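# Place two socket boards in tray, cap with frame

## Task

Get both of the short circuit boards that carry a black socket into the flat black tray, then set the clear frame over the tray so that it rests on the tray's rim. Finish by releasing everything and pulling the grippers away.

## Robot and tools

Robot: two six-joint arms, left_arm and right_arm, each ending in a parallel gripper. The names are just labels; they do not refer to the left or right of any picture. Cameras: cam_head_left, cam_head_right, cam_high, cam_low, cam_left_wrist, cam_right_wrist, each image 504x504 pixels.

Frame: all reported hand poses share one scene frame. Its origin sits on the table surface midway between the arms. +z is up, +x reaches out across the table, and left_arm is mounted on the +y side. end_effector_position is in metres and end_effector_quat_wxyz is a w,x,y,z quaternion. The printed hand position can be somewhat wrong, more so when an arm is stretched far. On the gripper, the fingers extend along its local +z and close along its local y. The reported point lies between the finger pads, roughly 1 cm short of the fingertips.

execute_actions takes "actions", a list holding zero or one item, plus an optional boolean "pictures" (images are included by default). An empty list commands nothing and only reports the state. A motion item has "rows" (1 to 15 rows) and optional "steps" (1 to 15, default 15). Each step lasts 1/30 s and uses one row. If there are fewer rows than steps, the final row is held. A wait item has only "steps" (up to 300). It returns once that many steps have passed since the previous result, and your reply time counts toward them. If a call is rejected, nothing reaches the robot.

Every row is one list of 14 numbers covering both arms, even if only one arm should move. The order is left_arm waist, shoulder, elbow, wrist pitch, wrist yaw, wrist roll, opening, then the same seven for right_arm. The joint values are absolute target angles in radians, not offsets, on the same scale as the Joint positions line. Nominal ranges: waist -2.618 to 3.054, shoulder 0.000 to 3.142, elbow 0.000 to 3.142, wrist pitch -1.571 to 1.571, wrist yaw -1.571 to 1.571, wrist roll -2.094 to 2.094. The true ends may differ from these by up to 0.036 rad. The whole call is rejected if a target is more than 0.036 rad outside its range and also farther out than that joint's last reported angle. A target beyond a joint's true end is cut off at that end, and the result then says "joint sent to its limit", possibly about an earlier action. If that line is missing, it does not prove the joint has more room.

Opening is an absolute command from -1 (shut) to +1 (fully open). grip_measured reports the actual finger opening on this same scale. Away from the extremes, the fingers go to where grip_measured would equal your number. To hold a part, keep the command below grip_measured: about 0.03 below gives a firm hold, and a smaller gap gives a lighter one. Each gripper's reading has its own fixed error of up to about 1 mm. Pad force tops out around 50 to 62 N, or less on some grippers, and it is weaker on parts thinner than about 2 mm. The pads can spike harder at the moment of contact.

Motion: joint speed is capped. Each step, the commanded angle can run ahead of the measured one by at most 0.202 rad (waist), 0.258 (shoulder), 0.238 (elbow), 0.573 (wrist pitch) or 0.522 (wrist yaw and roll). If the targets would put a hand more than 70 mm from where it is now, all of that arm's targets are pulled back proportionally, so far goals take several actions. Between calls the arms keep heading for the last row you sent. They stop pursuing it once everything has nearly stopped, or a step is HELD. After that, only a new action makes them move on or push further. Fingers that are still moving finish their motion.

Result lines: the state line gives `left_arm: …` | `right_arm: …` poses. Joint positions and Joint velocities have one block per arm: six joints in rad and rad/s, then the finger-pad gap in m and m/s (0.094 m is fully open). Joint torques list the six arm joints as total drive output. They are nonzero even in free air and carry fixed per-arm offsets, scale errors and noise, and friction can mask or fake a load. "joint command not followed" means a clearance check altered or blocked that arm's joint targets on some steps, while the rest of the row still ran. HELD marks steps on which all or part of your row was not sent.

Heat: holding loads warms the motors, even while you are thinking. MOTOR HOT appears from 75 °C. At 90 °C that arm halts for 10 s. That threshold is then disabled for 5 minutes, after which 90 °C or more halts the arm again. At 100 °C the arm and its gripper go limp and drop until they cool. Stops are reported as OVER-TEMPERATURE FAULT. Set loads down rather than hovering with them for long.

zoom_image: arguments "camera" (one of the names above) and "region" [x0, y0, x1, y1] in pixels of that camera's latest image, with (0,0) at the top left and at most 504 by 504. It returns a magnified crop.

finished_scene: argument "scene", the number of the current scene. It ends that scene for good and reports whether the goal is met, so call it only once the boards and frame are settled and the grippers have backed off. Replying without any tool call also ends things.

Cautions: anything pushed or dropped off the table means failure. Do not let the arms collide or press against each other. Avoid dropping parts, slamming, hard impacts and forceful shoving, and prefer smooth, economical motions. Occasional disturbances may tug a held part or nudge a loose one, so verify with the cameras before letting go.

Each tool is called after "Emit:" as name(argument=value, ...) on one line, values as JSON.

## Session

Emit:
execute_actions(actions=[])

Scene clock: 0.00 s of 6000.00 s.
left_arm: end_effector_position=(+0.2338, +0.5276, +0.2414) grip_measured=+1.000 end_effector_quat_wxyz=(+0.225, -0.389, +0.892, +0.052) | right_arm: end_effector_position=(+0.4161, -0.0972, +0.2624) grip_measured=+1.000 end_effector_quat_wxyz=(+0.426, -0.462, +0.666, +0.402)
Joint positions: left_arm=[ 0.859  1.367  1.478 -1.228  0.107  0.031  0.094] | right_arm=[ 0.205  1.751  1.442 -0.342 -1.027 -0.429  0.094]
Joint velocities: left_arm=[-0.012 -0.002  0.017  0.007  0.081  0.066  0.   ] | right_arm=[ 0.002 -0.002  0.002  0.037 -0.037 -0.022  0.   ]
Joint torques (N m, as the arm reports them, + toward a larger angle): no reading
Motor temperatures (°C, as the motors report them): left_arm=[27 32 34 26 26 27] | right_arm=[27 30 34 27 26 28]

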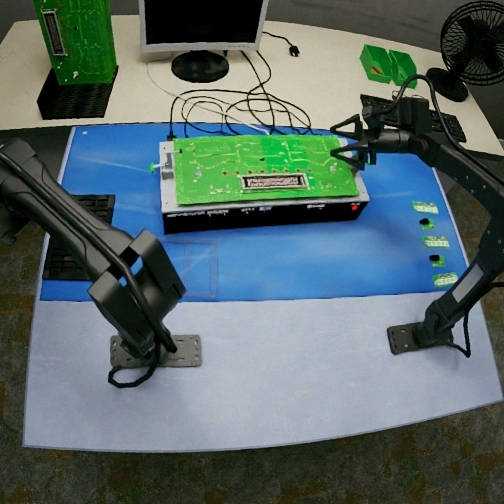

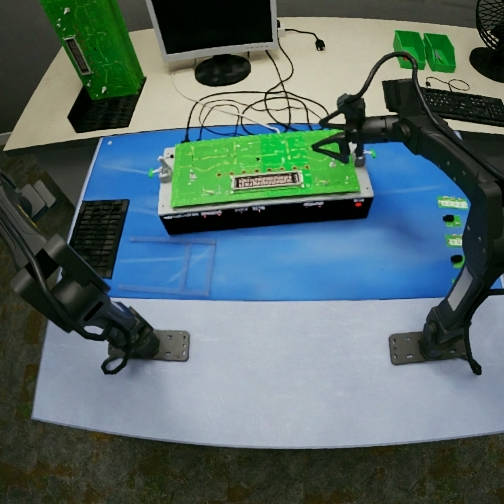

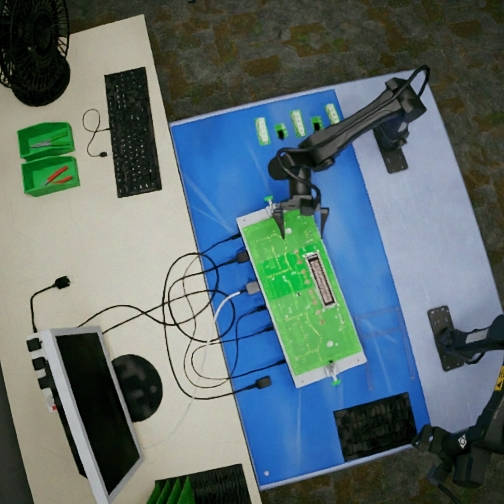

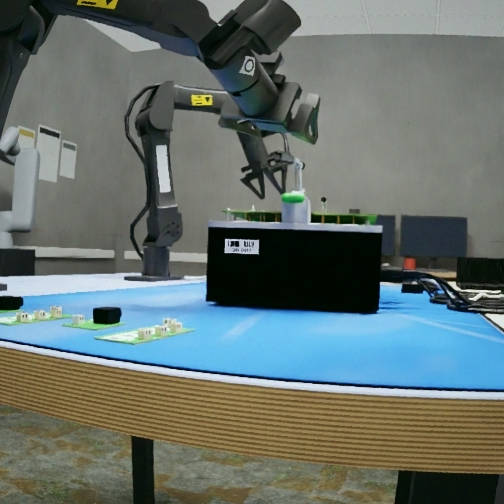

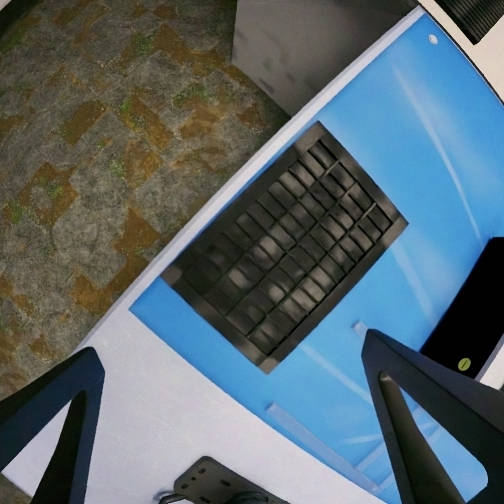

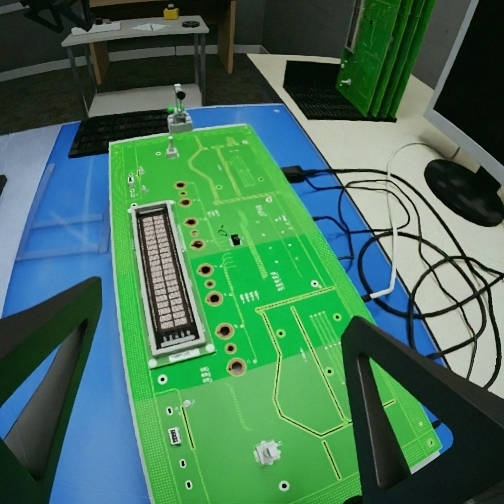

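Emit:
execute_actions(actions=[{"rows":[[0.6,1.4,1.3,-1.37,0,-1.05,-0.1,-0.49,1.45,1.442,-0.342,-0.5,0.5,1]]}], pictures=false)

Emit:
execute_actions(actions=[{"rows":[[0.6,1.4,1.3,-1.37,0,-1.05,-0.1,-0.49,1.45,1.1,-1.2,0,1.13,0]]}], pictures=false)

Emit:
execute_actions(actions=[{"steps":15}], pictures=false)

Emit:
execute_actions(actions=[{"rows":[[0.6,1.4,1.3,-1.37,0,-1.05,-0.1,-0.49,1.53,0.94,-0.97,0,1.13,-0.1]]}], pictures=false)

Emit:
execute_actions(actions=[{"steps":12}])

Scene clock: 14.43 s of 6000.00 s.
left_arm: end_effector_position=(+0.2291, +0.4426, +0.1623) grip_measured=-0.098 end_effector_quat_wxyz=(-0.045, +0.709, -0.704, +0.018) | right_arm: end_effector_position=(+0.4713, -0.4142, +0.3439) grip_measured=+1.000 end_effector_quat_wxyz=(+0.535, +0.113, +0.804, +0.232)
Joint positions: left_arm=[ 0.594  1.414  1.294 -1.355  0.02  -0.967  0.042] | right_arm=[-0.388  1.484  1.428 -0.336 -0.584  0.324  0.094]
Joint velocities: left_arm=[ 0.012 -0.002  0.007 -0.081  0.007 -0.52   0.   ] | right_arm=[-1.585 -0.017  0.002  0.051  0.491  1.077  0.   ]
Joint torques (N m, as the arm reports them, + toward a larger angle): left_arm=[ 0.35 -4.79  6.02  0.19 -0.14 -0.08] | right_arm=[-0.26 -8.31  9.21  1.52 -0.09  0.02]
Motor temperatures (°C, as the motors report them): left_arm=[27 33 36 27 26 27] | right_arm=[27 33 36 28 26 28]
Steps of this call (steps 1 to 90: nothing new was sent; then 10.93 s passed at rest; steps 91 to 105: all 15 steps of this action). Readings (joint positions):
91: left_arm=[0.839 1.366 1.461 -1.226 0.086 -0.035] | right_arm=[0.198 1.741 1.440 -0.343 -0.991 -0.389]
92: left_arm=[0.797 1.364 1.432 -1.234 0.066 -0.117] | right_arm=[0.182 1.723 1.432 -0.348 -0.943 -0.341]
94: left_arm=[0.682 1.376 1.362 -1.268 0.048 -0.305] | right_arm=[0.126 1.675 1.428 -0.354 -0.861 -0.244]
98: left_arm=[0.594 1.416 1.295 -1.334 0.042 -0.687] | right_arm=[-0.026 1.567 1.428 -0.350 -0.730 -0.024]
105: the state above

Scene clock: 14.93 s of 6000.00 s.
left_arm: end_effector_position=(+0.2283, +0.4430, +0.1623) grip_measured=-0.098 end_effector_quat_wxyz=(-0.044, +0.734, -0.678, +0.018) | right_arm: end_effector_position=(+0.2838, -0.4577, +0.1034) grip_measured=+0.002 end_effector_quat_wxyz=(+0.067, +0.643, +0.759, +0.071)
Joint positions: left_arm=[ 0.594  1.414  1.294 -1.357  0.016 -1.038  0.042] | right_arm=[-0.477  1.475  1.1   -1.028 -0.102  0.973  0.047]
Joint velocities: left_arm=[ 0.012 -0.012 -0.012  0.051  0.037 -0.066 -0.   ] | right_arm=[ 0.002  0.012 -0.222 -1.502  0.564  1.033  0.   ]
Joint torques (N m, as the arm reports them, + toward a larger angle): left_arm=[ 0.35 -4.96  5.92  0.18 -0.2  -0.05] | right_arm=[-0.88 -6.62  7.94  0.88  0.05  0.03]
Motor temperatures (°C, as the motors report them): left_arm=[27 33 36 27 26 27] | right_arm=[27 33 36 28 26 28]
Steps of this call (steps 1 to 15: all 15 steps of this action). Readings (joint positions):
1: left_arm=[0.594 1.414 1.294 -1.355 0.019 -0.982] | right_arm=[-0.431 1.483 1.419 -0.347 -0.544 0.360]
2: left_arm=[0.594 1.414 1.294 -1.356 0.018 -0.994] | right_arm=[-0.457 1.478 1.401 -0.371 -0.499 0.397]
4: left_arm=[0.594 1.414 1.294 -1.356 0.017 -1.011] | right_arm=[-0.476 1.475 1.351 -0.436 -0.424 0.472]
8: left_arm=[0.594 1.414 1.294 -1.357 0.016 -1.028] | right_arm=[-0.477 1.475 1.228 -0.608 -0.304 0.636]
15: the state above

Scene clock: 15.43 s of 6000.00 s.
left_arm: end_effector_position=(+0.2283, +0.4430, +0.1623) grip_measured=-0.098 end_effector_quat_wxyz=(-0.044, +0.734, -0.677, +0.018) | right_arm: end_effector_position=(+0.2408, -0.4536, +0.0976) grip_measured=+0.002 end_effector_quat_wxyz=(-0.001, +0.702, +0.712, +0.010)
Joint positions: left_arm=[ 0.594  1.414  1.294 -1.357  0.016 -1.041  0.042] | right_arm=[-0.477  1.475  1.094 -1.186 -0.019  1.116  0.047]
Joint velocities: left_arm=[-0.007  0.012 -0.012 -0.007 -0.037 -0.051  0.   ] | right_arm=[-0.002 -0.002 -0.007 -0.022  0.022  0.007  0.001]
Joint torques (N m, as the arm reports them, + toward a larger angle): left_arm=[ 0.28 -4.8   5.93  0.18 -0.19 -0.1 ] | right_arm=[-0.94 -6.46  7.    0.15  0.21  0.06]
Motor temperatures (°C, as the motors report them): left_arm=[27 33 36 27 26 27] | right_arm=[27 33 36 28 26 28]
Steps of this call (steps 1 to 15: the robot went on to your last target). Readings (joint positions):
1: left_arm=[0.594 1.414 1.294 -1.357 0.016 -1.039] | right_arm=[-0.477 1.475 1.095 -1.069 -0.084 1.003]
2: left_arm=[0.594 1.414 1.294 -1.357 0.016 -1.039] | right_arm=[-0.477 1.475 1.094 -1.101 -0.070 1.027]
4: left_arm=[0.594 1.414 1.294 -1.357 0.016 -1.039] | right_arm=[-0.477 1.475 1.094 -1.138 -0.050 1.061]
8: left_arm=[0.594 1.414 1.294 -1.357 0.016 -1.040] | right_arm=[-0.477 1.475 1.094 -1.171 -0.030 1.096]
15: the state above

Scene clock: 15.93 s of 6000.00 s.
left_arm: end_effector_position=(+0.2282, +0.4430, +0.1623) grip_measured=-0.098 end_effector_quat_wxyz=(-0.044, +0.734, -0.677, +0.017) | right_arm: end_effector_position=(+0.2373, -0.4523, +0.0442) grip_measured=-0.098 end_effector_quat_wxyz=(-0.012, +0.704, +0.710, +0.005)
Joint positions: left_arm=[ 0.594  1.414  1.294 -1.357  0.015 -1.041  0.042] | right_arm=[-0.477  1.536  0.932 -0.986 -0.018  1.12   0.042]
Joint velocities: left_arm=[ 0.002 -0.022 -0.007 -0.007 -0.007 -0.022  0.001] | right_arm=[-0.027 -0.017 -0.017  0.037  0.022 -0.037 -0.001]
Joint torques (N m, as the arm reports them, + toward a larger angle): left_arm=[ 0.43 -4.8   5.94  0.21 -0.18 -0.08] | right_arm=[-0.92 -5.33  6.83  0.23  0.17  0.06]
Motor temperatures (°C, as the motors report them): left_arm=[27 33 36 27 26 27] | right_arm=[27 33 36 28 26 28]
Steps of this call (steps 1 to 15: all 15 steps of this action). Readings (joint positions):
1: left_arm=[0.594 1.414 1.294 -1.357 0.016 -1.041] | right_arm=[-0.477 1.476 1.072 -1.153 -0.019 1.117]
2: left_arm=[0.594 1.414 1.294 -1.357 0.015 -1.041] | right_arm=[-0.477 1.478 1.036 -1.107 -0.018 1.117]
4: left_arm=[0.594 1.414 1.294 -1.357 0.015 -1.041] | right_arm=[-0.477 1.507 0.971 -1.057 -0.018 1.118]
8: left_arm=[0.594 1.414 1.294 -1.357 0.015 -1.041] | right_arm=[-0.477 1.536 0.932 -1.023 -0.018 1.119]
15: the state above

Scene clock: 16.33 s of 6000.00 s.
left_arm: end_effector_position=(+0.2282, +0.4430, +0.1623) grip_measured=-0.098 end_effector_quat_wxyz=(-0.044, +0.734, -0.677, +0.017) | right_arm: end_effector_position=(+0.2388, -0.4531, +0.0442) grip_measured=-0.098 end_effector_quat_wxyz=(-0.009, +0.704, +0.710, +0.006)
Joint positions: left_arm=[ 0.594  1.414  1.294 -1.357  0.015 -1.041  0.042] | right_arm=[-0.477  1.536  0.932 -0.979 -0.017  1.12   0.042]
Joint velocities: left_arm=[ 0.012 -0.017 -0.007 -0.037 -0.051  0.022 -0.001] | right_arm=[ 0.012  0.012 -0.012 -0.007 -0.051  0.007 -0.001]
Joint torques (N m, as the arm reports them, + toward a larger angle): left_arm=[ 0.41 -4.96  5.82  0.15 -0.16 -0.05] | right_arm=[-0.92 -5.34  6.85  0.26  0.17  0.06]
Motor temperatures (°C, as the motors report them): left_arm=[27 33 36 27 26 27] | right_arm=[27 33 36 28 26 28]
Steps of this call (steps 1 to 12: the robot went on to your last target). Readings (joint positions):
1: left_arm=[0.594 1.414 1.294 -1.357 0.015 -1.041] | right_arm=[-0.477 1.536 0.932 -0.985 -0.017 1.120]
2: left_arm=[0.594 1.414 1.294 -1.357 0.015 -1.041] | right_arm=[-0.477 1.536 0.932 -0.983 -0.017 1.120]
4: left_arm=[0.594 1.414 1.294 -1.357 0.015 -1.041] | right_arm=[-0.477 1.536 0.932 -0.981 -0.017 1.120]
8: left_arm=[0.594 1.414 1.294 -1.357 0.015 -1.041] | right_arm=[-0.477 1.536 0.932 -0.980 -0.017 1.120]
12: the state above

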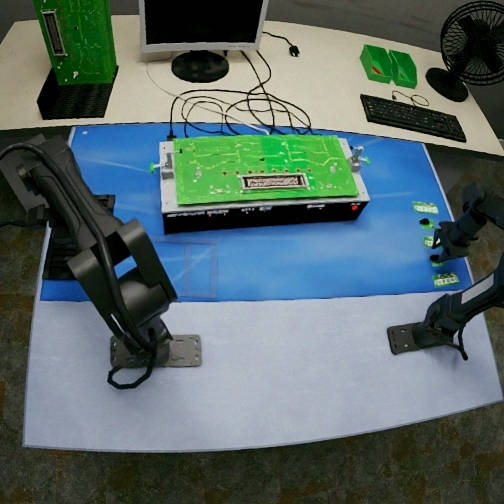

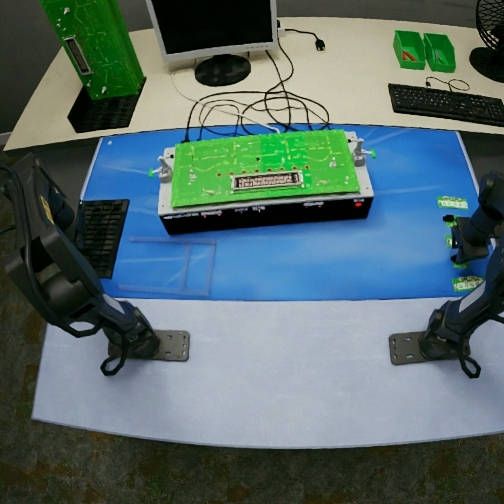

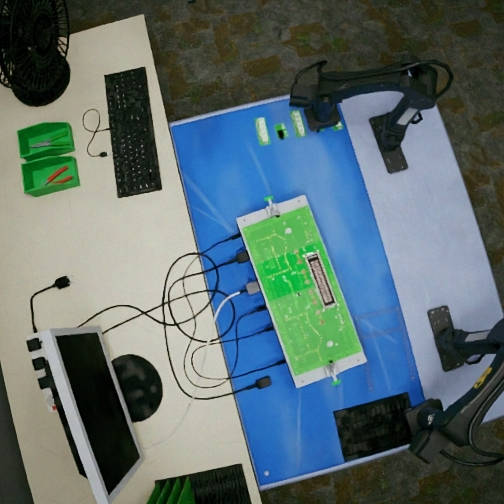

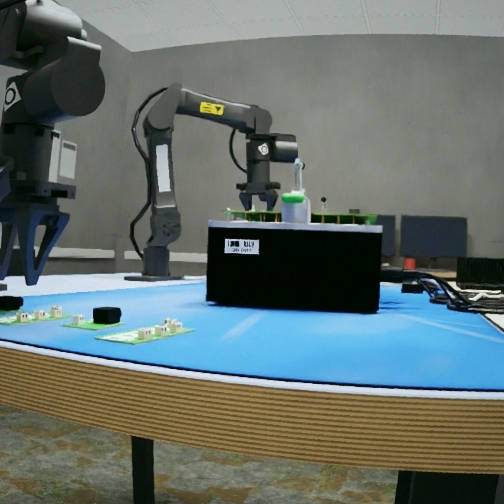

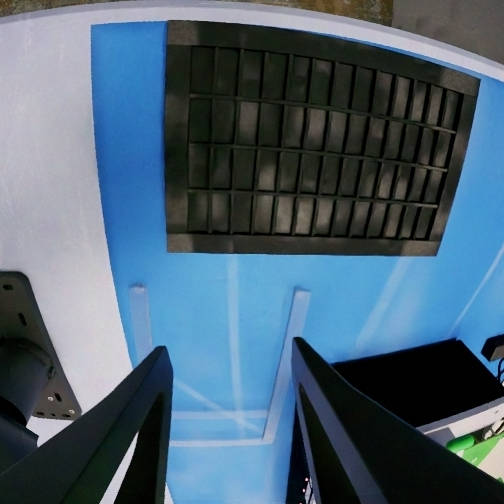

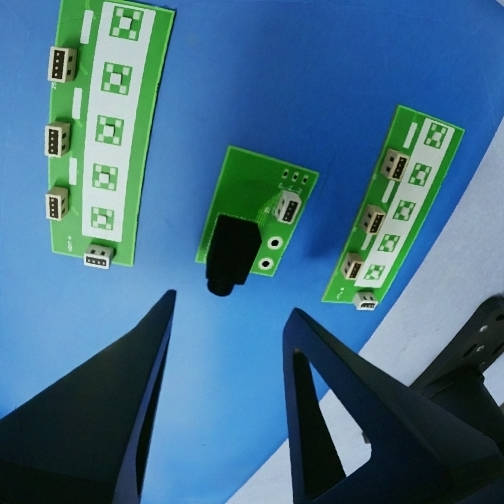

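Emit:
execute_actions(actions=[{"rows":[[0.6,1.4,1.3,-1.37,0,-1.05,-0.1,-0.502,1.572,0.875,-0.875,0,1.17,-0.2]],"steps":15}])

Scene clock: 47.07 s of 6000.00 s.
left_arm: end_effector_position=(+0.2282, +0.4430, +0.1623) grip_measured=-0.098 end_effector_quat_wxyz=(-0.044, +0.734, -0.677, +0.017) | right_arm: end_effector_position=(+0.2390, -0.4572, +0.0254) grip_measured=-0.198 end_effector_quat_wxyz=(-0.004, +0.722, +0.691, +0.007)
Joint positions: left_arm=[ 0.594  1.414  1.294 -1.357  0.015 -1.041  0.042] | right_arm=[-0.491  1.565  0.878 -0.887 -0.016  1.159  0.038]
Joint velocities: left_arm=[ 0.002 -0.027  0.002  0.007 -0.051  0.022  0.001] | right_arm=[ 0.012  0.002  0.002 -0.051 -0.037  0.037 -0.   ]
Joint torques (N m, as the arm reports them, + toward a larger angle): left_arm=[ 0.42 -4.9   6.07  0.19 -0.16 -0.08] | right_arm=[-0.73 -4.49  5.65  0.29  0.16  0.07]
Motor temperatures (°C, as the motors report them): left_arm=[27 34 37 26 26 27] | right_arm=[27 32 36 27 26 28]
Steps of this call (steps 1 to 15: the robot went on to your last target; steps 16 to 90: nothing new was sent; then 27.23 s passed at rest; steps 91 to 105: all 15 steps of this action). Readings (joint positions):
91: left_arm=[0.594 1.414 1.294 -1.357 0.015 -1.041] | right_arm=[-0.478 1.537 0.925 -0.965 -0.017 1.127]
92: left_arm=[0.594 1.414 1.294 -1.357 0.015 -1.041] | right_arm=[-0.482 1.539 0.913 -0.944 -0.017 1.133]
94: left_arm=[0.594 1.414 1.294 -1.357 0.015 -1.041] | right_arm=[-0.489 1.552 0.892 -0.921 -0.017 1.143]
98: left_arm=[0.594 1.414 1.294 -1.357 0.015 -1.041] | right_arm=[-0.491 1.565 0.878 -0.904 -0.016 1.153]
105: the state above

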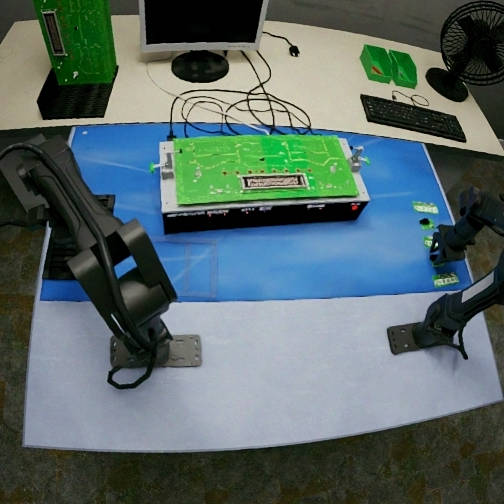

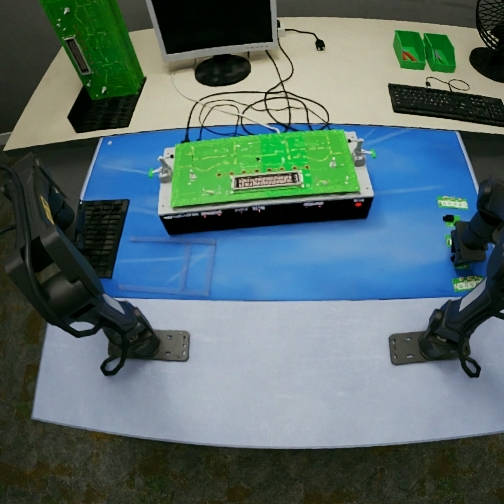

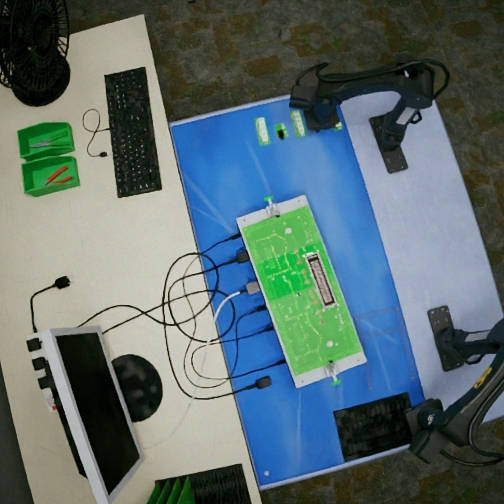

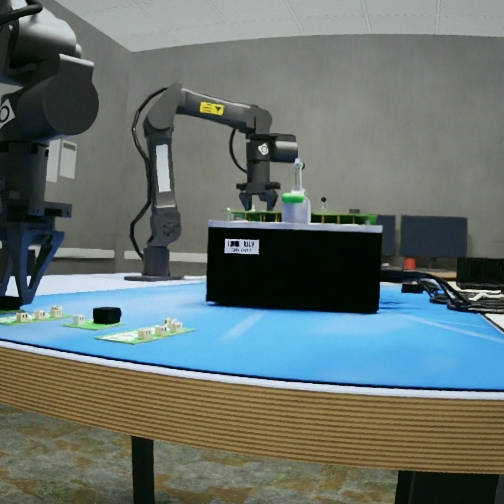

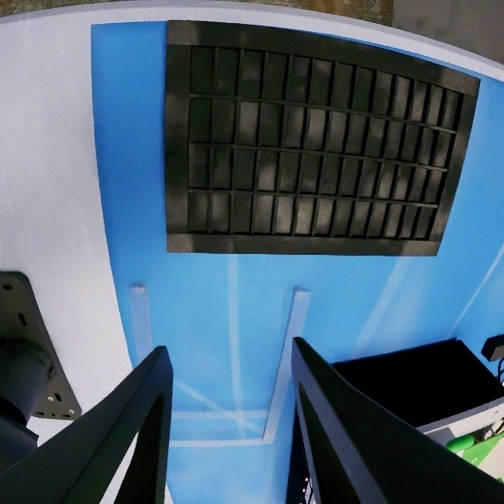

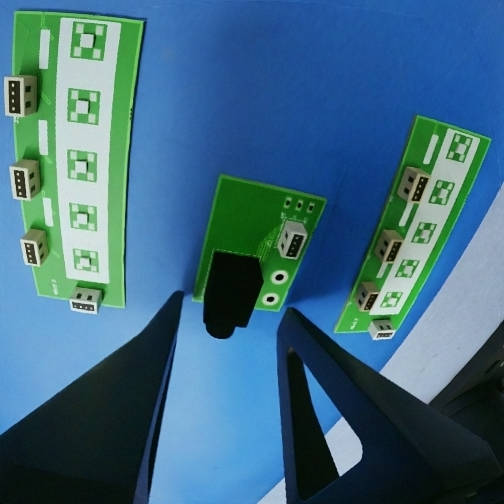

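Emit:
execute_actions(actions=[{"rows":[[0.6,1.4,1.3,-1.37,0,-1.05,-0.1,-0.515,1.575,0.87,-0.86,0,1.17,-0.35],[0.6,1.4,1.3,-1.37,0,-1.05,-0.1,-0.515,1.575,0.87,-0.86,0,1.17,-0.35],[0.6,1.4,1.3,-1.37,0,-1.05,-0.1,-0.515,1.575,0.87,-0.86,0,1.17,-0.35],[0.6,1.4,1.3,-1.37,0,-1.05,-0.1,-0.515,1.58,0.86,-0.85,0,1.17,-0.35],[0.6,1.4,1.3,-1.37,0,-1.05,-0.1,-0.515,1.585,0.85,-0.835,0,1.17,-0.35],[0.6,1.4,1.3,-1.37,0,-1.05,-0.1,-0.515,1.59,0.845,-0.825,0,1.17,-0.35]],"steps":15}])

Scene clock: 54.60 s of 6000.00 s.
left_arm: end_effector_position=(+0.2282, +0.4430, +0.1623) grip_measured=-0.098 end_effector_quat_wxyz=(-0.044, +0.734, -0.677, +0.017) | right_arm: end_effector_position=(+0.2385, -0.4607, +0.0181) grip_measured=-0.348 end_effector_quat_wxyz=(+0.000, +0.728, +0.686, +0.008)
Joint positions: left_arm=[ 0.594  1.414  1.294 -1.357  0.015 -1.041  0.042] | right_arm=[-0.504  1.574  0.856 -0.846 -0.016  1.161  0.031]
Joint velocities: left_arm=[-0.012 -0.007  0.002  0.037 -0.037 -0.007 -0.001] | right_arm=[-0.012 -0.002  0.017 -0.037  0.007  0.037 -0.001]
Joint torques (N m, as the arm reports them, + toward a larger angle): left_arm=[ 0.39 -4.8   5.9   0.16 -0.16 -0.09] | right_arm=[-0.71 -3.89  5.    0.42  0.14  0.06]
Motor temperatures (°C, as the motors report them): left_arm=[27 34 37 26 26 27] | right_arm=[27 32 36 27 26 28]
Steps of this call (steps 1 to 15: the robot went on to your last target; steps 16 to 90: nothing new was sent; then 4.03 s passed at rest; steps 91 to 105: all 15 steps of this action). Readings (joint positions):
91: left_arm=[0.594 1.414 1.294 -1.357 0.015 -1.041] | right_arm=[-0.493 1.565 0.878 -0.882 -0.016 1.160]
92: left_arm=[0.594 1.414 1.294 -1.357 0.015 -1.041] | right_arm=[-0.496 1.565 0.878 -0.880 -0.016 1.160]
94: left_arm=[0.594 1.414 1.294 -1.357 0.015 -1.041] | right_arm=[-0.502 1.565 0.877 -0.874 -0.016 1.160]
98: left_arm=[0.594 1.414 1.294 -1.357 0.015 -1.041] | right_arm=[-0.504 1.569 0.859 -0.850 -0.016 1.161]
105: the state above

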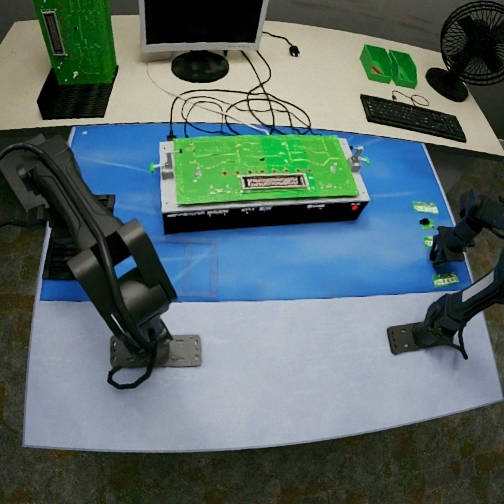

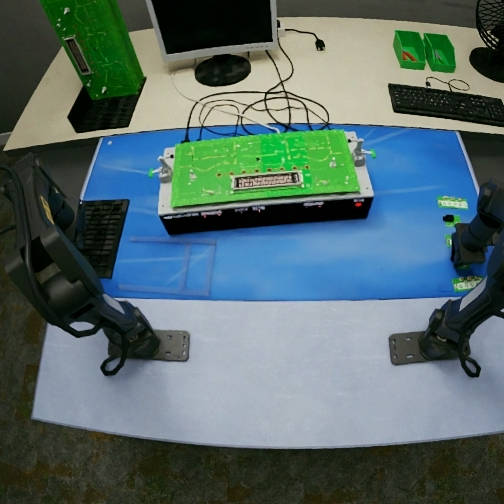

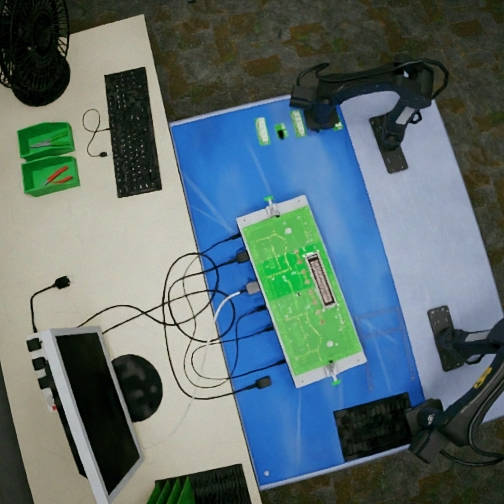

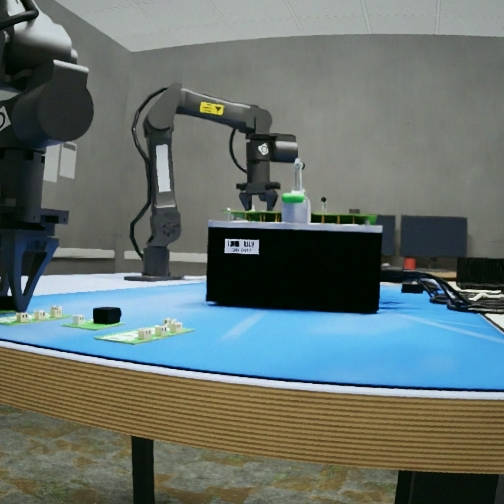

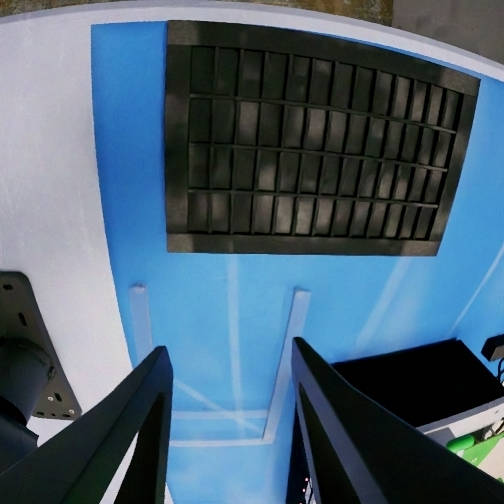

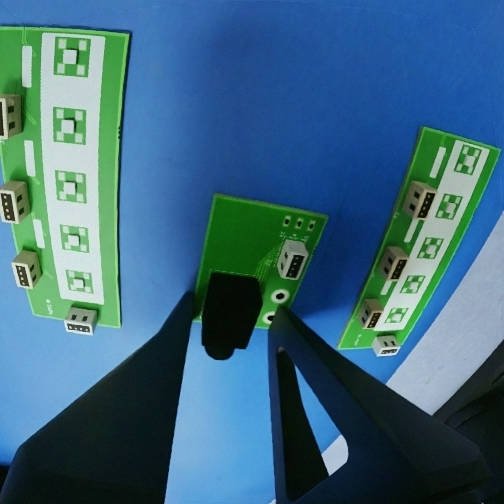

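Emit:
execute_actions(actions=[{"rows":[[0.6,1.4,1.3,-1.37,0,-1.05,-0.1,-0.515,1.578,0.858,-0.84,0,1.17,-0.42],[0.6,1.4,1.3,-1.37,0,-1.05,-0.1,-0.515,1.578,0.858,-0.84,0,1.17,-0.48],[0.6,1.4,1.3,-1.37,0,-1.05,-0.1,-0.515,1.578,0.858,-0.84,0,1.17,-0.54],[0.6,1.4,1.3,-1.37,0,-1.05,-0.1,-0.515,1.578,0.858,-0.84,0,1.17,-0.59],[0.6,1.4,1.3,-1.37,0,-1.05,-0.1,-0.515,1.578,0.858,-0.84,0,1.17,-0.63],[0.6,1.4,1.3,-1.37,0,-1.05,-0.1,-0.515,1.578,0.858,-0.84,0,1.17,-0.66],[0.6,1.4,1.3,-1.37,0,-1.05,-0.1,-0.515,1.578,0.858,-0.84,0,1.17,-0.68],[0.6,1.4,1.3,-1.37,0,-1.05,-0.1,-0.515,1.578,0.858,-0.84,0,1.17,-0.70],[0.6,1.4,1.3,-1.37,0,-1.05,-0.1,-0.515,1.578,0.858,-0.84,0,1.17,-0.72]],"steps":15}], pictures=false)

Emit:
execute_actions(actions=[{"rows":[[0.6,1.4,1.3,-1.37,0,-1.05,-0.1,-0.515,1.56,0.89,-0.89,0,1.17,-0.72],[0.6,1.4,1.3,-1.37,0,-1.05,-0.1,-0.515,1.55,0.91,-0.92,0,1.17,-0.72],[0.6,1.4,1.3,-1.37,0,-1.05,-0.1,-0.515,1.54,0.93,-0.95,0,1.17,-0.72],[0.6,1.4,1.3,-1.37,0,-1.05,-0.1,-0.515,1.52,0.95,-0.99,0,1.17,-0.72],[0.6,1.4,1.3,-1.37,0,-1.05,-0.1,-0.515,1.5,0.97,-1.03,0,1.17,-0.72],[0.6,1.4,1.3,-1.37,0,-1.05,-0.1,-0.515,1.47,0.98,-1.07,0,1.15,-0.72],[0.6,1.4,1.3,-1.37,0,-1.05,-0.1,-0.515,1.44,0.99,-1.11,0,1.13,-0.72],[0.6,1.4,1.3,-1.37,0,-1.05,-0.1,-0.515,1.41,1.0,-1.15,0,1.11,-0.72],[0.6,1.4,1.3,-1.37,0,-1.05,-0.1,-0.515,1.38,1.0,-1.18,0,1.09,-0.72],[0.6,1.4,1.3,-1.37,0,-1.05,-0.1,-0.515,1.35,1.0,-1.21,0,1.07,-0.72],[0.6,1.4,1.3,-1.37,0,-1.05,-0.1,-0.515,1.32,1.0,-1.24,0,1.05,-0.72],[0.6,1.4,1.3,-1.37,0,-1.05,-0.1,-0.515,1.3,1.0,-1.26,0,1.03,-0.72]],"steps":15}], pictures=false)

Emit:
execute_actions(actions=[{"rows":[[0.6,1.4,1.3,-1.37,0,-1.05,-0.1,0.985,1.3,1.0,-1.26,0,1.03,-0.72]],"steps":15}], pictures=false)

Emit:
execute_actions(actions=[{"steps":30}])

Scene clock: 79.33 s of 6000.00 s.
left_arm: end_effector_position=(+0.2282, +0.4430, +0.1623) grip_measured=-0.098 end_effector_quat_wxyz=(-0.044, +0.734, -0.677, +0.017) | right_arm: end_effector_position=(+0.2410, -0.4615, +0.0185) grip_measured=-0.688 end_effector_quat_wxyz=(+0.004, +0.728, +0.686, +0.011)
Joint positions: left_arm=[ 0.594  1.414  1.294 -1.357  0.015 -1.041  0.042] | right_arm=[-0.504  1.574  0.857 -0.838 -0.018  1.162  0.015]
Joint velocities: left_arm=[ 0.002  0.007 -0.012 -0.095  0.037 -0.022  0.   ] | right_arm=[-0.007  0.002 -0.007 -0.051 -0.022 -0.007 -0.   ]
Joint torques (N m, as the arm reports them, + toward a larger angle): left_arm=[ 0.44 -4.86  5.98  0.2  -0.14 -0.07] | right_arm=[-0.73 -4.76  6.02  0.23  0.18  0.05]
Motor temperatures (°C, as the motors report them): left_arm=[27 34 38 26 26 27] | right_arm=[27 31 35 27 26 28]
Steps of this call (steps 1 to 15: the robot went on to your last target; steps 16 to 90: nothing new was sent; then 21.23 s passed at rest; steps 91 to 105: all 15 steps of this action). Readings (joint positions):
91: left_arm=[0.594 1.414 1.294 -1.357 0.015 -1.041] | right_arm=[-0.504 1.574 0.856 -0.845 -0.016 1.161]
92: left_arm=[0.594 1.414 1.294 -1.357 0.015 -1.041] | right_arm=[-0.504 1.574 0.856 -0.841 -0.017 1.161]
94: left_arm=[0.594 1.414 1.294 -1.357 0.015 -1.041] | right_arm=[-0.504 1.574 0.856 -0.835 -0.019 1.162]
98: left_arm=[0.594 1.414 1.294 -1.357 0.015 -1.041] | right_arm=[-0.504 1.574 0.857 -0.838 -0.018 1.162]
105: the state above

Scene clock: 79.83 s of 6000.00 s.
left_arm: end_effector_position=(+0.2282, +0.4430, +0.1623) grip_measured=-0.098 end_effector_quat_wxyz=(-0.044, +0.734, -0.677, +0.017) | right_arm: end_effector_position=(+0.2130, -0.4476, +0.1037) grip_measured=-0.688 end_effector_quat_wxyz=(+0.024, +0.696, +0.718, +0.016)
Joint positions: left_arm=[ 0.594  1.414  1.294 -1.357  0.015 -1.041  0.042] | right_arm=[-0.504  1.312  0.984 -1.187 -0.017  1.071  0.015]
Joint velocities: left_arm=[-0.007 -0.007  0.002  0.037  0.066 -0.037 -0.001] | right_arm=[-0.007 -0.139 -0.007 -0.476 -0.022 -0.242  0.001]
Joint torques (N m, as the arm reports them, + toward a larger angle): left_arm=[ 0.35 -4.85  5.94  0.17 -0.16 -0.04] | right_arm=[-0.74 -3.63  8.1   0.34  0.16 -0.18]
Motor temperatures (°C, as the motors report them): left_arm=[27 34 38 26 26 27] | right_arm=[27 31 35 27 26 28]
Steps of this call (steps 1 to 15: all 15 steps of this action). Readings (joint positions):
1: left_arm=[0.594 1.414 1.294 -1.357 0.015 -1.041] | right_arm=[-0.504 1.574 0.861 -0.842 -0.018 1.162]
2: left_arm=[0.594 1.414 1.294 -1.357 0.015 -1.041] | right_arm=[-0.504 1.574 0.866 -0.853 -0.018 1.162]
4: left_arm=[0.594 1.414 1.294 -1.357 0.015 -1.041] | right_arm=[-0.504 1.573 0.889 -0.893 -0.018 1.162]
8: left_arm=[0.594 1.414 1.294 -1.357 0.015 -1.041] | right_arm=[-0.504 1.504 0.951 -0.998 -0.018 1.151]
15: the state above

Scene clock: 80.33 s of 6000.00 s.
left_arm: end_effector_position=(+0.2282, +0.4430, +0.1623) grip_measured=-0.098 end_effector_quat_wxyz=(-0.044, +0.734, -0.677, +0.017) | right_arm: end_effector_position=(+0.1885, -0.2360, +0.1036) grip_measured=-0.688 end_effector_quat_wxyz=(+0.005, +0.222, +0.975, +0.007)
Joint positions: left_arm=[ 0.594  1.414  1.294 -1.357  0.015 -1.041  0.042] | right_arm=[ 0.556  1.311  0.984 -1.227 -0.002  1.04   0.015]
Joint velocities: left_arm=[-0.007  0.002  0.002 -0.037 -0.022 -0.007  0.   ] | right_arm=[ 2.107  0.002 -0.002  0.022 -0.037  0.051  0.   ]
Joint torques (N m, as the arm reports them, + toward a larger angle): left_arm=[ 0.36 -4.75  5.89  0.2  -0.18 -0.07] | right_arm=[ 0.01 -4.15  7.88 -0.05  0.04 -0.18]
Motor temperatures (°C, as the motors report them): left_arm=[27 34 38 26 26 27] | right_arm=[27 31 35 27 26 28]
Steps of this call (steps 1 to 15: all 15 steps of this action). Readings (joint positions):
1: left_arm=[0.594 1.414 1.294 -1.357 0.015 -1.041] | right_arm=[-0.476 1.311 0.984 -1.202 -0.002 1.066]
2: left_arm=[0.594 1.414 1.294 -1.357 0.015 -1.041] | right_arm=[-0.412 1.311 0.984 -1.212 0.003 1.061]
4: left_arm=[0.594 1.414 1.294 -1.357 0.015 -1.041] | right_arm=[-0.263 1.311 0.984 -1.219 0.002 1.053]
8: left_arm=[0.594 1.414 1.294 -1.357 0.015 -1.041] | right_arm=[0.035 1.311 0.984 -1.224 -0.000 1.045]
15: the state above

Scene clock: 81.33 s of 6000.00 s.
left_arm: end_effector_position=(+0.2282, +0.4430, +0.1623) grip_measured=-0.098 end_effector_quat_wxyz=(-0.044, +0.734, -0.677, +0.017) | right_arm: end_effector_position=(+0.1204, -0.1790, +0.1036) grip_measured=-0.688 end_effector_quat_wxyz=(-0.007, +0.010, +1.000, +0.002)
Joint positions: left_arm=[ 0.594  1.414  1.294 -1.357  0.015 -1.041  0.042] | right_arm=[ 0.983  1.311  0.984 -1.249 -0.013  1.038  0.015]
Joint velocities: left_arm=[-0.012 -0.002 -0.012 -0.007  0.051  0.037  0.   ] | right_arm=[ 0.007 -0.022  0.002  0.037 -0.007 -0.007 -0.001]
Joint torques (N m, as the arm reports them, + toward a larger angle): left_arm=[ 0.38 -4.88  5.83  0.19 -0.17 -0.08] | right_arm=[ 0.17 -4.1   7.89  0.11  0.13 -0.13]
Motor temperatures (°C, as the motors report them): left_arm=[27 34 38 26 26 27] | right_arm=[27 31 35 27 26 28]
Steps of this call (steps 1 to 30: the robot went on to your last target). Readings (joint positions):
1: left_arm=[0.594 1.414 1.294 -1.357 0.015 -1.041] | right_arm=[0.631 1.311 0.984 -1.228 -0.002 1.040]
2: left_arm=[0.594 1.414 1.294 -1.357 0.015 -1.041] | right_arm=[0.705 1.311 0.984 -1.228 -0.002 1.040]
4: left_arm=[0.594 1.414 1.294 -1.357 0.015 -1.041] | right_arm=[0.854 1.311 0.984 -1.228 -0.003 1.039]
8: left_arm=[0.594 1.414 1.294 -1.357 0.015 -1.041] | right_arm=[0.983 1.311 0.984 -1.236 -0.013 1.038]
30: the state above
All arms were judged still, so your last target was given up. Only a new action makes them travel on or press farther. Fingers that are still opening or closing keep moving.

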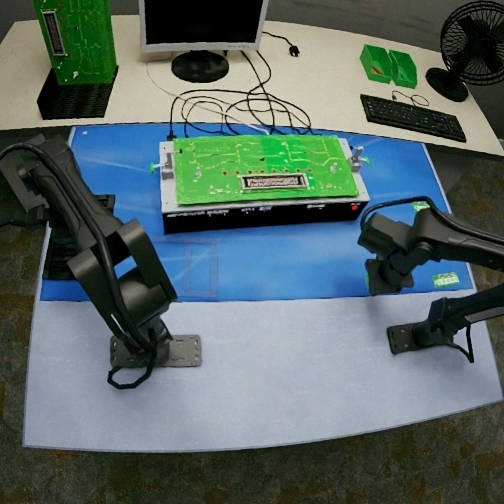

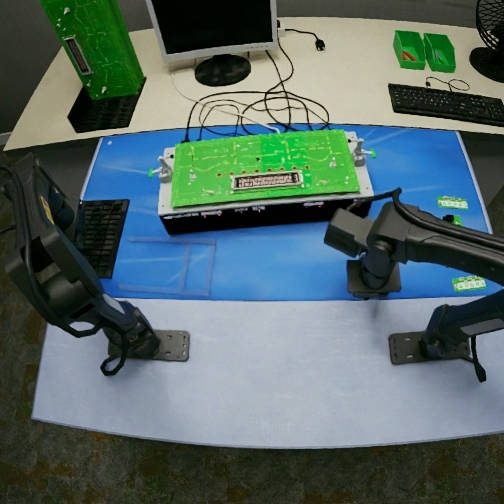

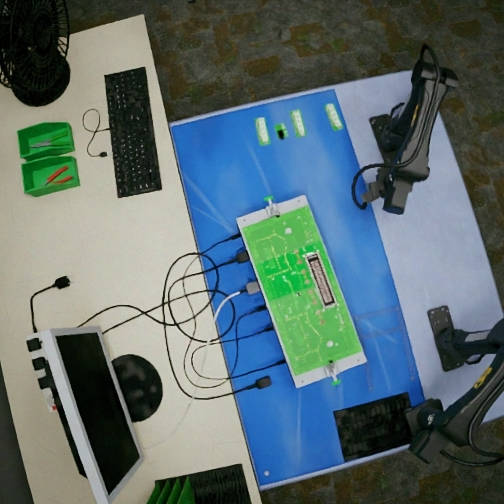

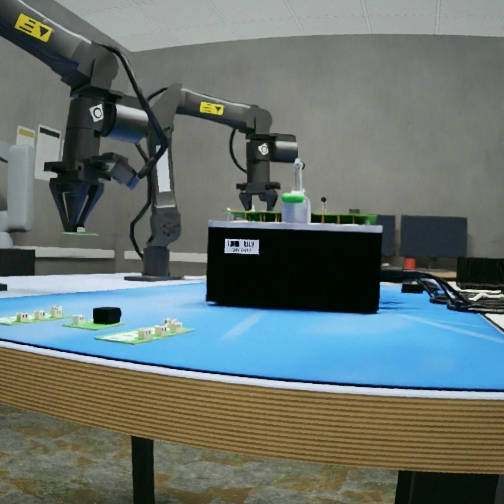

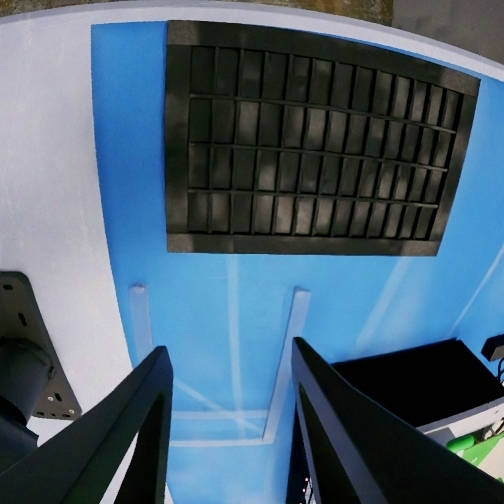

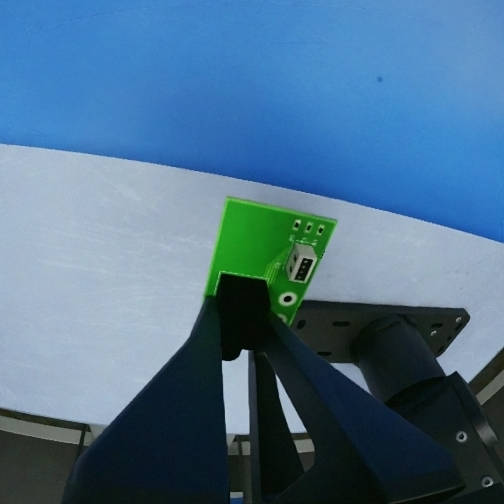

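Emit:
execute_actions(actions=[{"rows":[[0.6,1.4,1.3,-1.37,0,-1.05,-0.1,0.985,1.35,1.05,-1.25,0,1.03,-0.72],[0.6,1.4,1.3,-1.37,0,-1.05,-0.1,0.985,1.4,1.09,-1.24,0,1.03,-0.72],[0.6,1.4,1.3,-1.37,0,-1.05,-0.1,0.985,1.45,1.13,-1.23,0,1.03,-0.72],[0.6,1.4,1.3,-1.37,0,-1.05,-0.1,0.985,1.5,1.17,-1.22,0,1.03,-0.72],[0.6,1.4,1.3,-1.37,0,-1.05,-0.1,0.985,1.55,1.21,-1.2,0,1.03,-0.72],[0.6,1.4,1.3,-1.37,0,-1.05,-0.1,0.985,1.6,1.25,-1.19,0,1.03,-0.72],[0.6,1.4,1.3,-1.37,0,-1.05,-0.1,0.985,1.65,1.29,-1.18,0,1.03,-0.72],[0.6,1.4,1.3,-1.37,0,-1.05,-0.1,0.985,1.7,1.33,-1.16,0,1.03,-0.72],[0.6,1.4,1.3,-1.37,0,-1.05,-0.1,0.985,1.75,1.37,-1.15,0,1.03,-0.72],[0.6,1.4,1.3,-1.37,0,-1.05,-0.1,0.985,1.8,1.41,-1.14,0,1.03,-0.72],[0.6,1.4,1.3,-1.37,0,-1.05,-0.1,0.985,1.85,1.44,-1.12,0,1.03,-0.72],[0.6,1.4,1.3,-1.37,0,-1.05,-0.1,0.985,1.9,1.48,-1.1,0,1.03,-0.72],[0.6,1.4,1.3,-1.37,0,-1.05,-0.1,0.985,1.95,1.51,-1.09,0,1.03,-0.72]],"steps":15}], pictures=false)

Emit:
execute_actions(actions=[{"rows":[[0.6,1.4,1.3,-1.37,0,-1.05,-0.1,0.985,1.95,1.51,-1.09,0,1.03,-0.72],[0.6,1.4,1.3,-1.37,0,-1.05,-0.1,0.985,1.96,1.51,-1.08,0,1.03,-0.72],[0.6,1.4,1.3,-1.37,0,-1.05,-0.1,0.985,1.97,1.51,-1.07,0,1.03,-0.72],[0.6,1.4,1.3,-1.37,0,-1.05,-0.1,0.985,1.98,1.51,-1.06,0,1.03,-0.72],[0.6,1.4,1.3,-1.37,0,-1.05,-0.1,0.985,1.99,1.51,-1.05,0,1.03,-0.72],[0.6,1.4,1.3,-1.37,0,-1.05,-0.1,0.985,2.0,1.51,-1.04,0,1.03,-0.72],[0.6,1.4,1.3,-1.37,0,-1.05,-0.1,0.985,2.01,1.51,-1.03,0,1.03,-0.72],[0.6,1.4,1.3,-1.37,0,-1.05,-0.1,0.985,2.02,1.51,-1.02,0,1.03,-0.72],[0.6,1.4,1.3,-1.37,0,-1.05,-0.1,0.985,2.03,1.51,-1.01,0,1.03,-0.72],[0.6,1.4,1.3,-1.37,0,-1.05,-0.1,0.985,2.036,1.51,-1.005,0,1.03,-0.72],[0.6,1.4,1.3,-1.37,0,-1.05,-0.1,0.985,2.042,1.51,-1.0,0,1.03,-0.72],[0.6,1.4,1.3,-1.37,0,-1.05,-0.1,0.985,2.047,1.51,-0.995,0,1.03,-0.72],[0.6,1.4,1.3,-1.37,0,-1.05,-0.1,0.985,2.051,1.51,-0.99,0,1.03,-0.72],[0.6,1.4,1.3,-1.37,0,-1.05,-0.1,0.985,2.055,1.51,-0.99,0,1.03,-0.72]],"steps":15}], pictures=false)

Emit:
execute_actions(actions=[{"steps":10}])

Scene clock: 111.70 s of 6000.00 s.
left_arm: end_effector_position=(+0.2282, +0.4430, +0.1623) grip_measured=-0.098 end_effector_quat_wxyz=(-0.044, +0.734, -0.677, +0.017) | right_arm: end_effector_position=(+0.2036, -0.0439, +0.0635) grip_measured=-0.688 end_effector_quat_wxyz=(-0.004, +0.010, +1.000, +0.006)
Joint positions: left_arm=[ 0.594  1.414  1.294 -1.357  0.015 -1.041  0.042] | right_arm=[ 0.983  1.932  1.477 -1.111 -0.013  1.038  0.015]
Joint velocities: left_arm=[-0.002 -0.002  0.007  0.007 -0.037  0.022  0.   ] | right_arm=[ 0.017  0.789  0.232  0.476 -0.007 -0.007 -0.002]
Joint torques (N m, as the arm reports them, + toward a larger angle): left_arm=[ 0.28 -4.71  6.09  0.18 -0.17 -0.09] | right_arm=[  0.14 -10.51   7.97  -0.35   0.13  -0.13]
Motor temperatures (°C, as the motors report them): left_arm=[27 34 38 26 26 27] | right_arm=[27 31 37 27 26 28]
Steps of this call (steps 1 to 90: nothing new was sent; then 26.87 s passed at rest; steps 91 to 105: all 15 steps of this action). Readings (joint positions):
91: left_arm=[0.594 1.414 1.294 -1.357 0.015 -1.041] | right_arm=[0.983 1.314 0.990 -1.253 -0.013 1.038]
92: left_arm=[0.594 1.414 1.294 -1.357 0.015 -1.041] | right_arm=[0.983 1.328 1.008 -1.261 -0.013 1.038]
94: left_arm=[0.594 1.414 1.294 -1.357 0.015 -1.041] | right_arm=[0.983 1.395 1.078 -1.267 -0.013 1.038]
98: left_arm=[0.594 1.414 1.294 -1.357 0.015 -1.041] | right_arm=[0.983 1.596 1.248 -1.226 -0.013 1.038]
105: the state above

Scene clock: 112.20 s of 6000.00 s.
left_arm: end_effector_position=(+0.2282, +0.4430, +0.1623) grip_measured=-0.098 end_effector_quat_wxyz=(-0.044, +0.734, -0.677, +0.017) | right_arm: end_effector_position=(+0.2122, -0.0300, +0.0238) grip_measured=-0.688 end_effector_quat_wxyz=(-0.008, +0.010, +1.000, -0.001)
Joint positions: left_arm=[ 0.594  1.414  1.294 -1.357  0.015 -1.041  0.042] | right_arm=[ 0.983  2.048  1.48  -1.014 -0.013  1.038  0.015]
Joint velocities: left_arm=[ 0.007 -0.022  0.012 -0.022 -0.007 -0.051  0.   ] | right_arm=[ 0.012  0.149 -0.007  0.051  0.007 -0.037 -0.001]
Joint torques (N m, as the arm reports them, + toward a larger angle): left_arm=[ 0.33 -4.89  5.92  0.15 -0.15 -0.08] | right_arm=[ 0.16 -9.17  8.76  0.26  0.13 -0.13]
Motor temperatures (°C, as the motors report them): left_arm=[27 34 38 26 26 27] | right_arm=[27 31 37 27 26 28]
Steps of this call (steps 1 to 15: all 15 steps of this action). Readings (joint positions):
1: left_arm=[0.594 1.414 1.294 -1.357 0.015 -1.041] | right_arm=[0.983 1.953 1.480 -1.097 -0.013 1.038]
2: left_arm=[0.594 1.414 1.294 -1.357 0.015 -1.041] | right_arm=[0.983 1.966 1.480 -1.092 -0.013 1.038]
4: left_arm=[0.594 1.414 1.294 -1.357 0.015 -1.041] | right_arm=[0.983 1.977 1.480 -1.088 -0.013 1.038]
8: left_arm=[0.594 1.414 1.294 -1.357 0.015 -1.041] | right_arm=[0.983 1.990 1.480 -1.062 -0.013 1.038]
15: the state above

Scene clock: 112.53 s of 6000.00 s.
left_arm: end_effector_position=(+0.2282, +0.4430, +0.1623) grip_measured=-0.098 end_effector_quat_wxyz=(-0.044, +0.734, -0.677, +0.017) | right_arm: end_effector_position=(+0.2147, -0.0260, +0.0239) grip_measured=-0.688 end_effector_quat_wxyz=(-0.004, +0.010, +1.000, +0.006)
Joint positions: left_arm=[ 0.594  1.414  1.294 -1.357  0.015 -1.041  0.042] | right_arm=[ 0.983  2.05   1.485 -1.    -0.013  1.038  0.015]
Joint velocities: left_arm=[ 0.002 -0.032 -0.007  0.007  0.022 -0.007  0.001] | right_arm=[-0.017  0.012  0.002  0.022 -0.022 -0.007  0.   ]
Joint torques (N m, as the arm reports them, + toward a larger angle): left_arm=[ 0.3  -4.78  5.97  0.18 -0.15 -0.1 ] | right_arm=[ 0.16 -8.69  8.35  0.31  0.13 -0.13]
Motor temperatures (°C, as the motors report them): left_arm=[27 34 38 26 26 27] | right_arm=[27 31 37 27 26 28]
Steps of this call (steps 1 to 10: the robot went on to your last target). Readings (joint positions):
1: left_arm=[0.594 1.414 1.294 -1.357 0.015 -1.041] | right_arm=[0.983 2.050 1.481 -1.014 -0.013 1.038]
2: left_arm=[0.594 1.414 1.294 -1.357 0.015 -1.041] | right_arm=[0.983 2.050 1.483 -1.013 -0.013 1.038]
4: left_arm=[0.594 1.414 1.294 -1.357 0.015 -1.041] | right_arm=[0.983 2.050 1.485 -1.006 -0.013 1.038]
8: left_arm=[0.594 1.414 1.294 -1.357 0.015 -1.041] | right_arm=[0.983 2.050 1.485 -1.001 -0.013 1.038]
10: the state above

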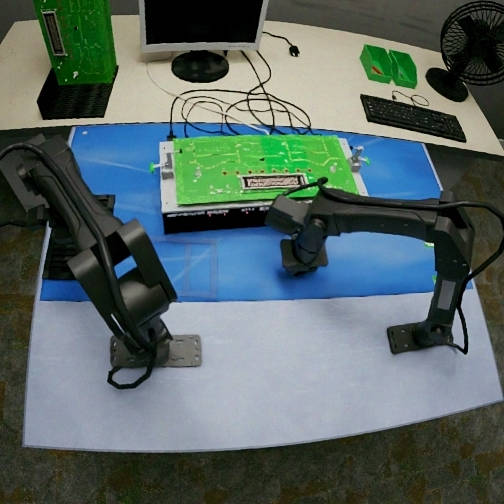

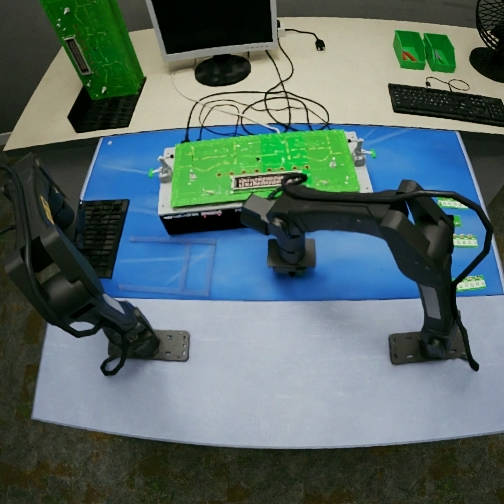

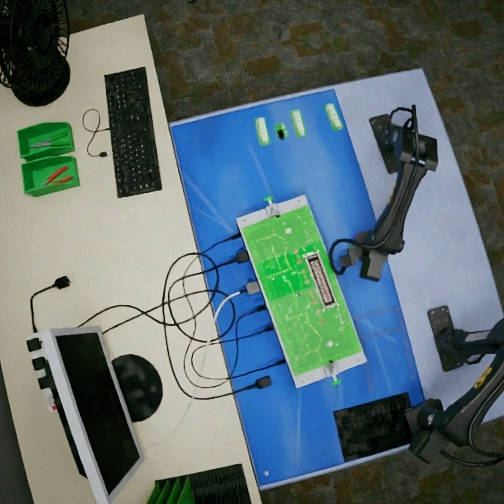

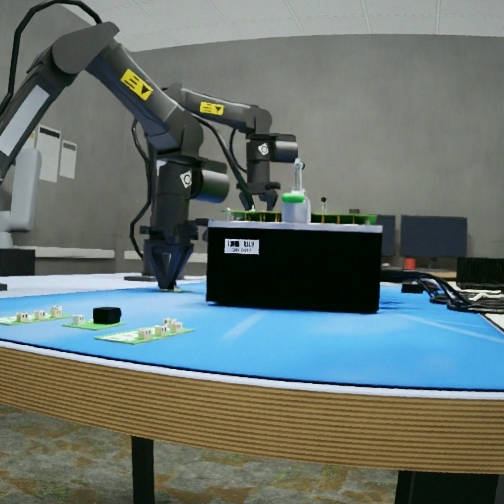

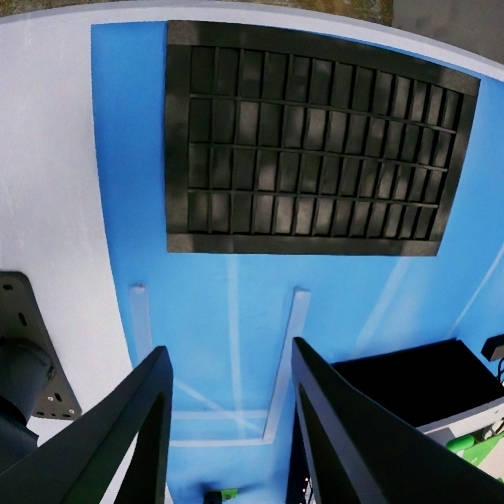

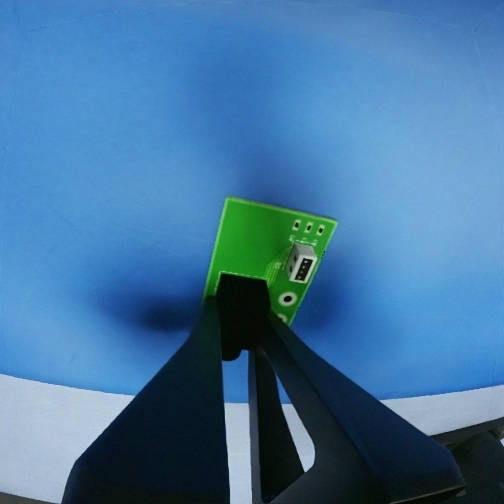

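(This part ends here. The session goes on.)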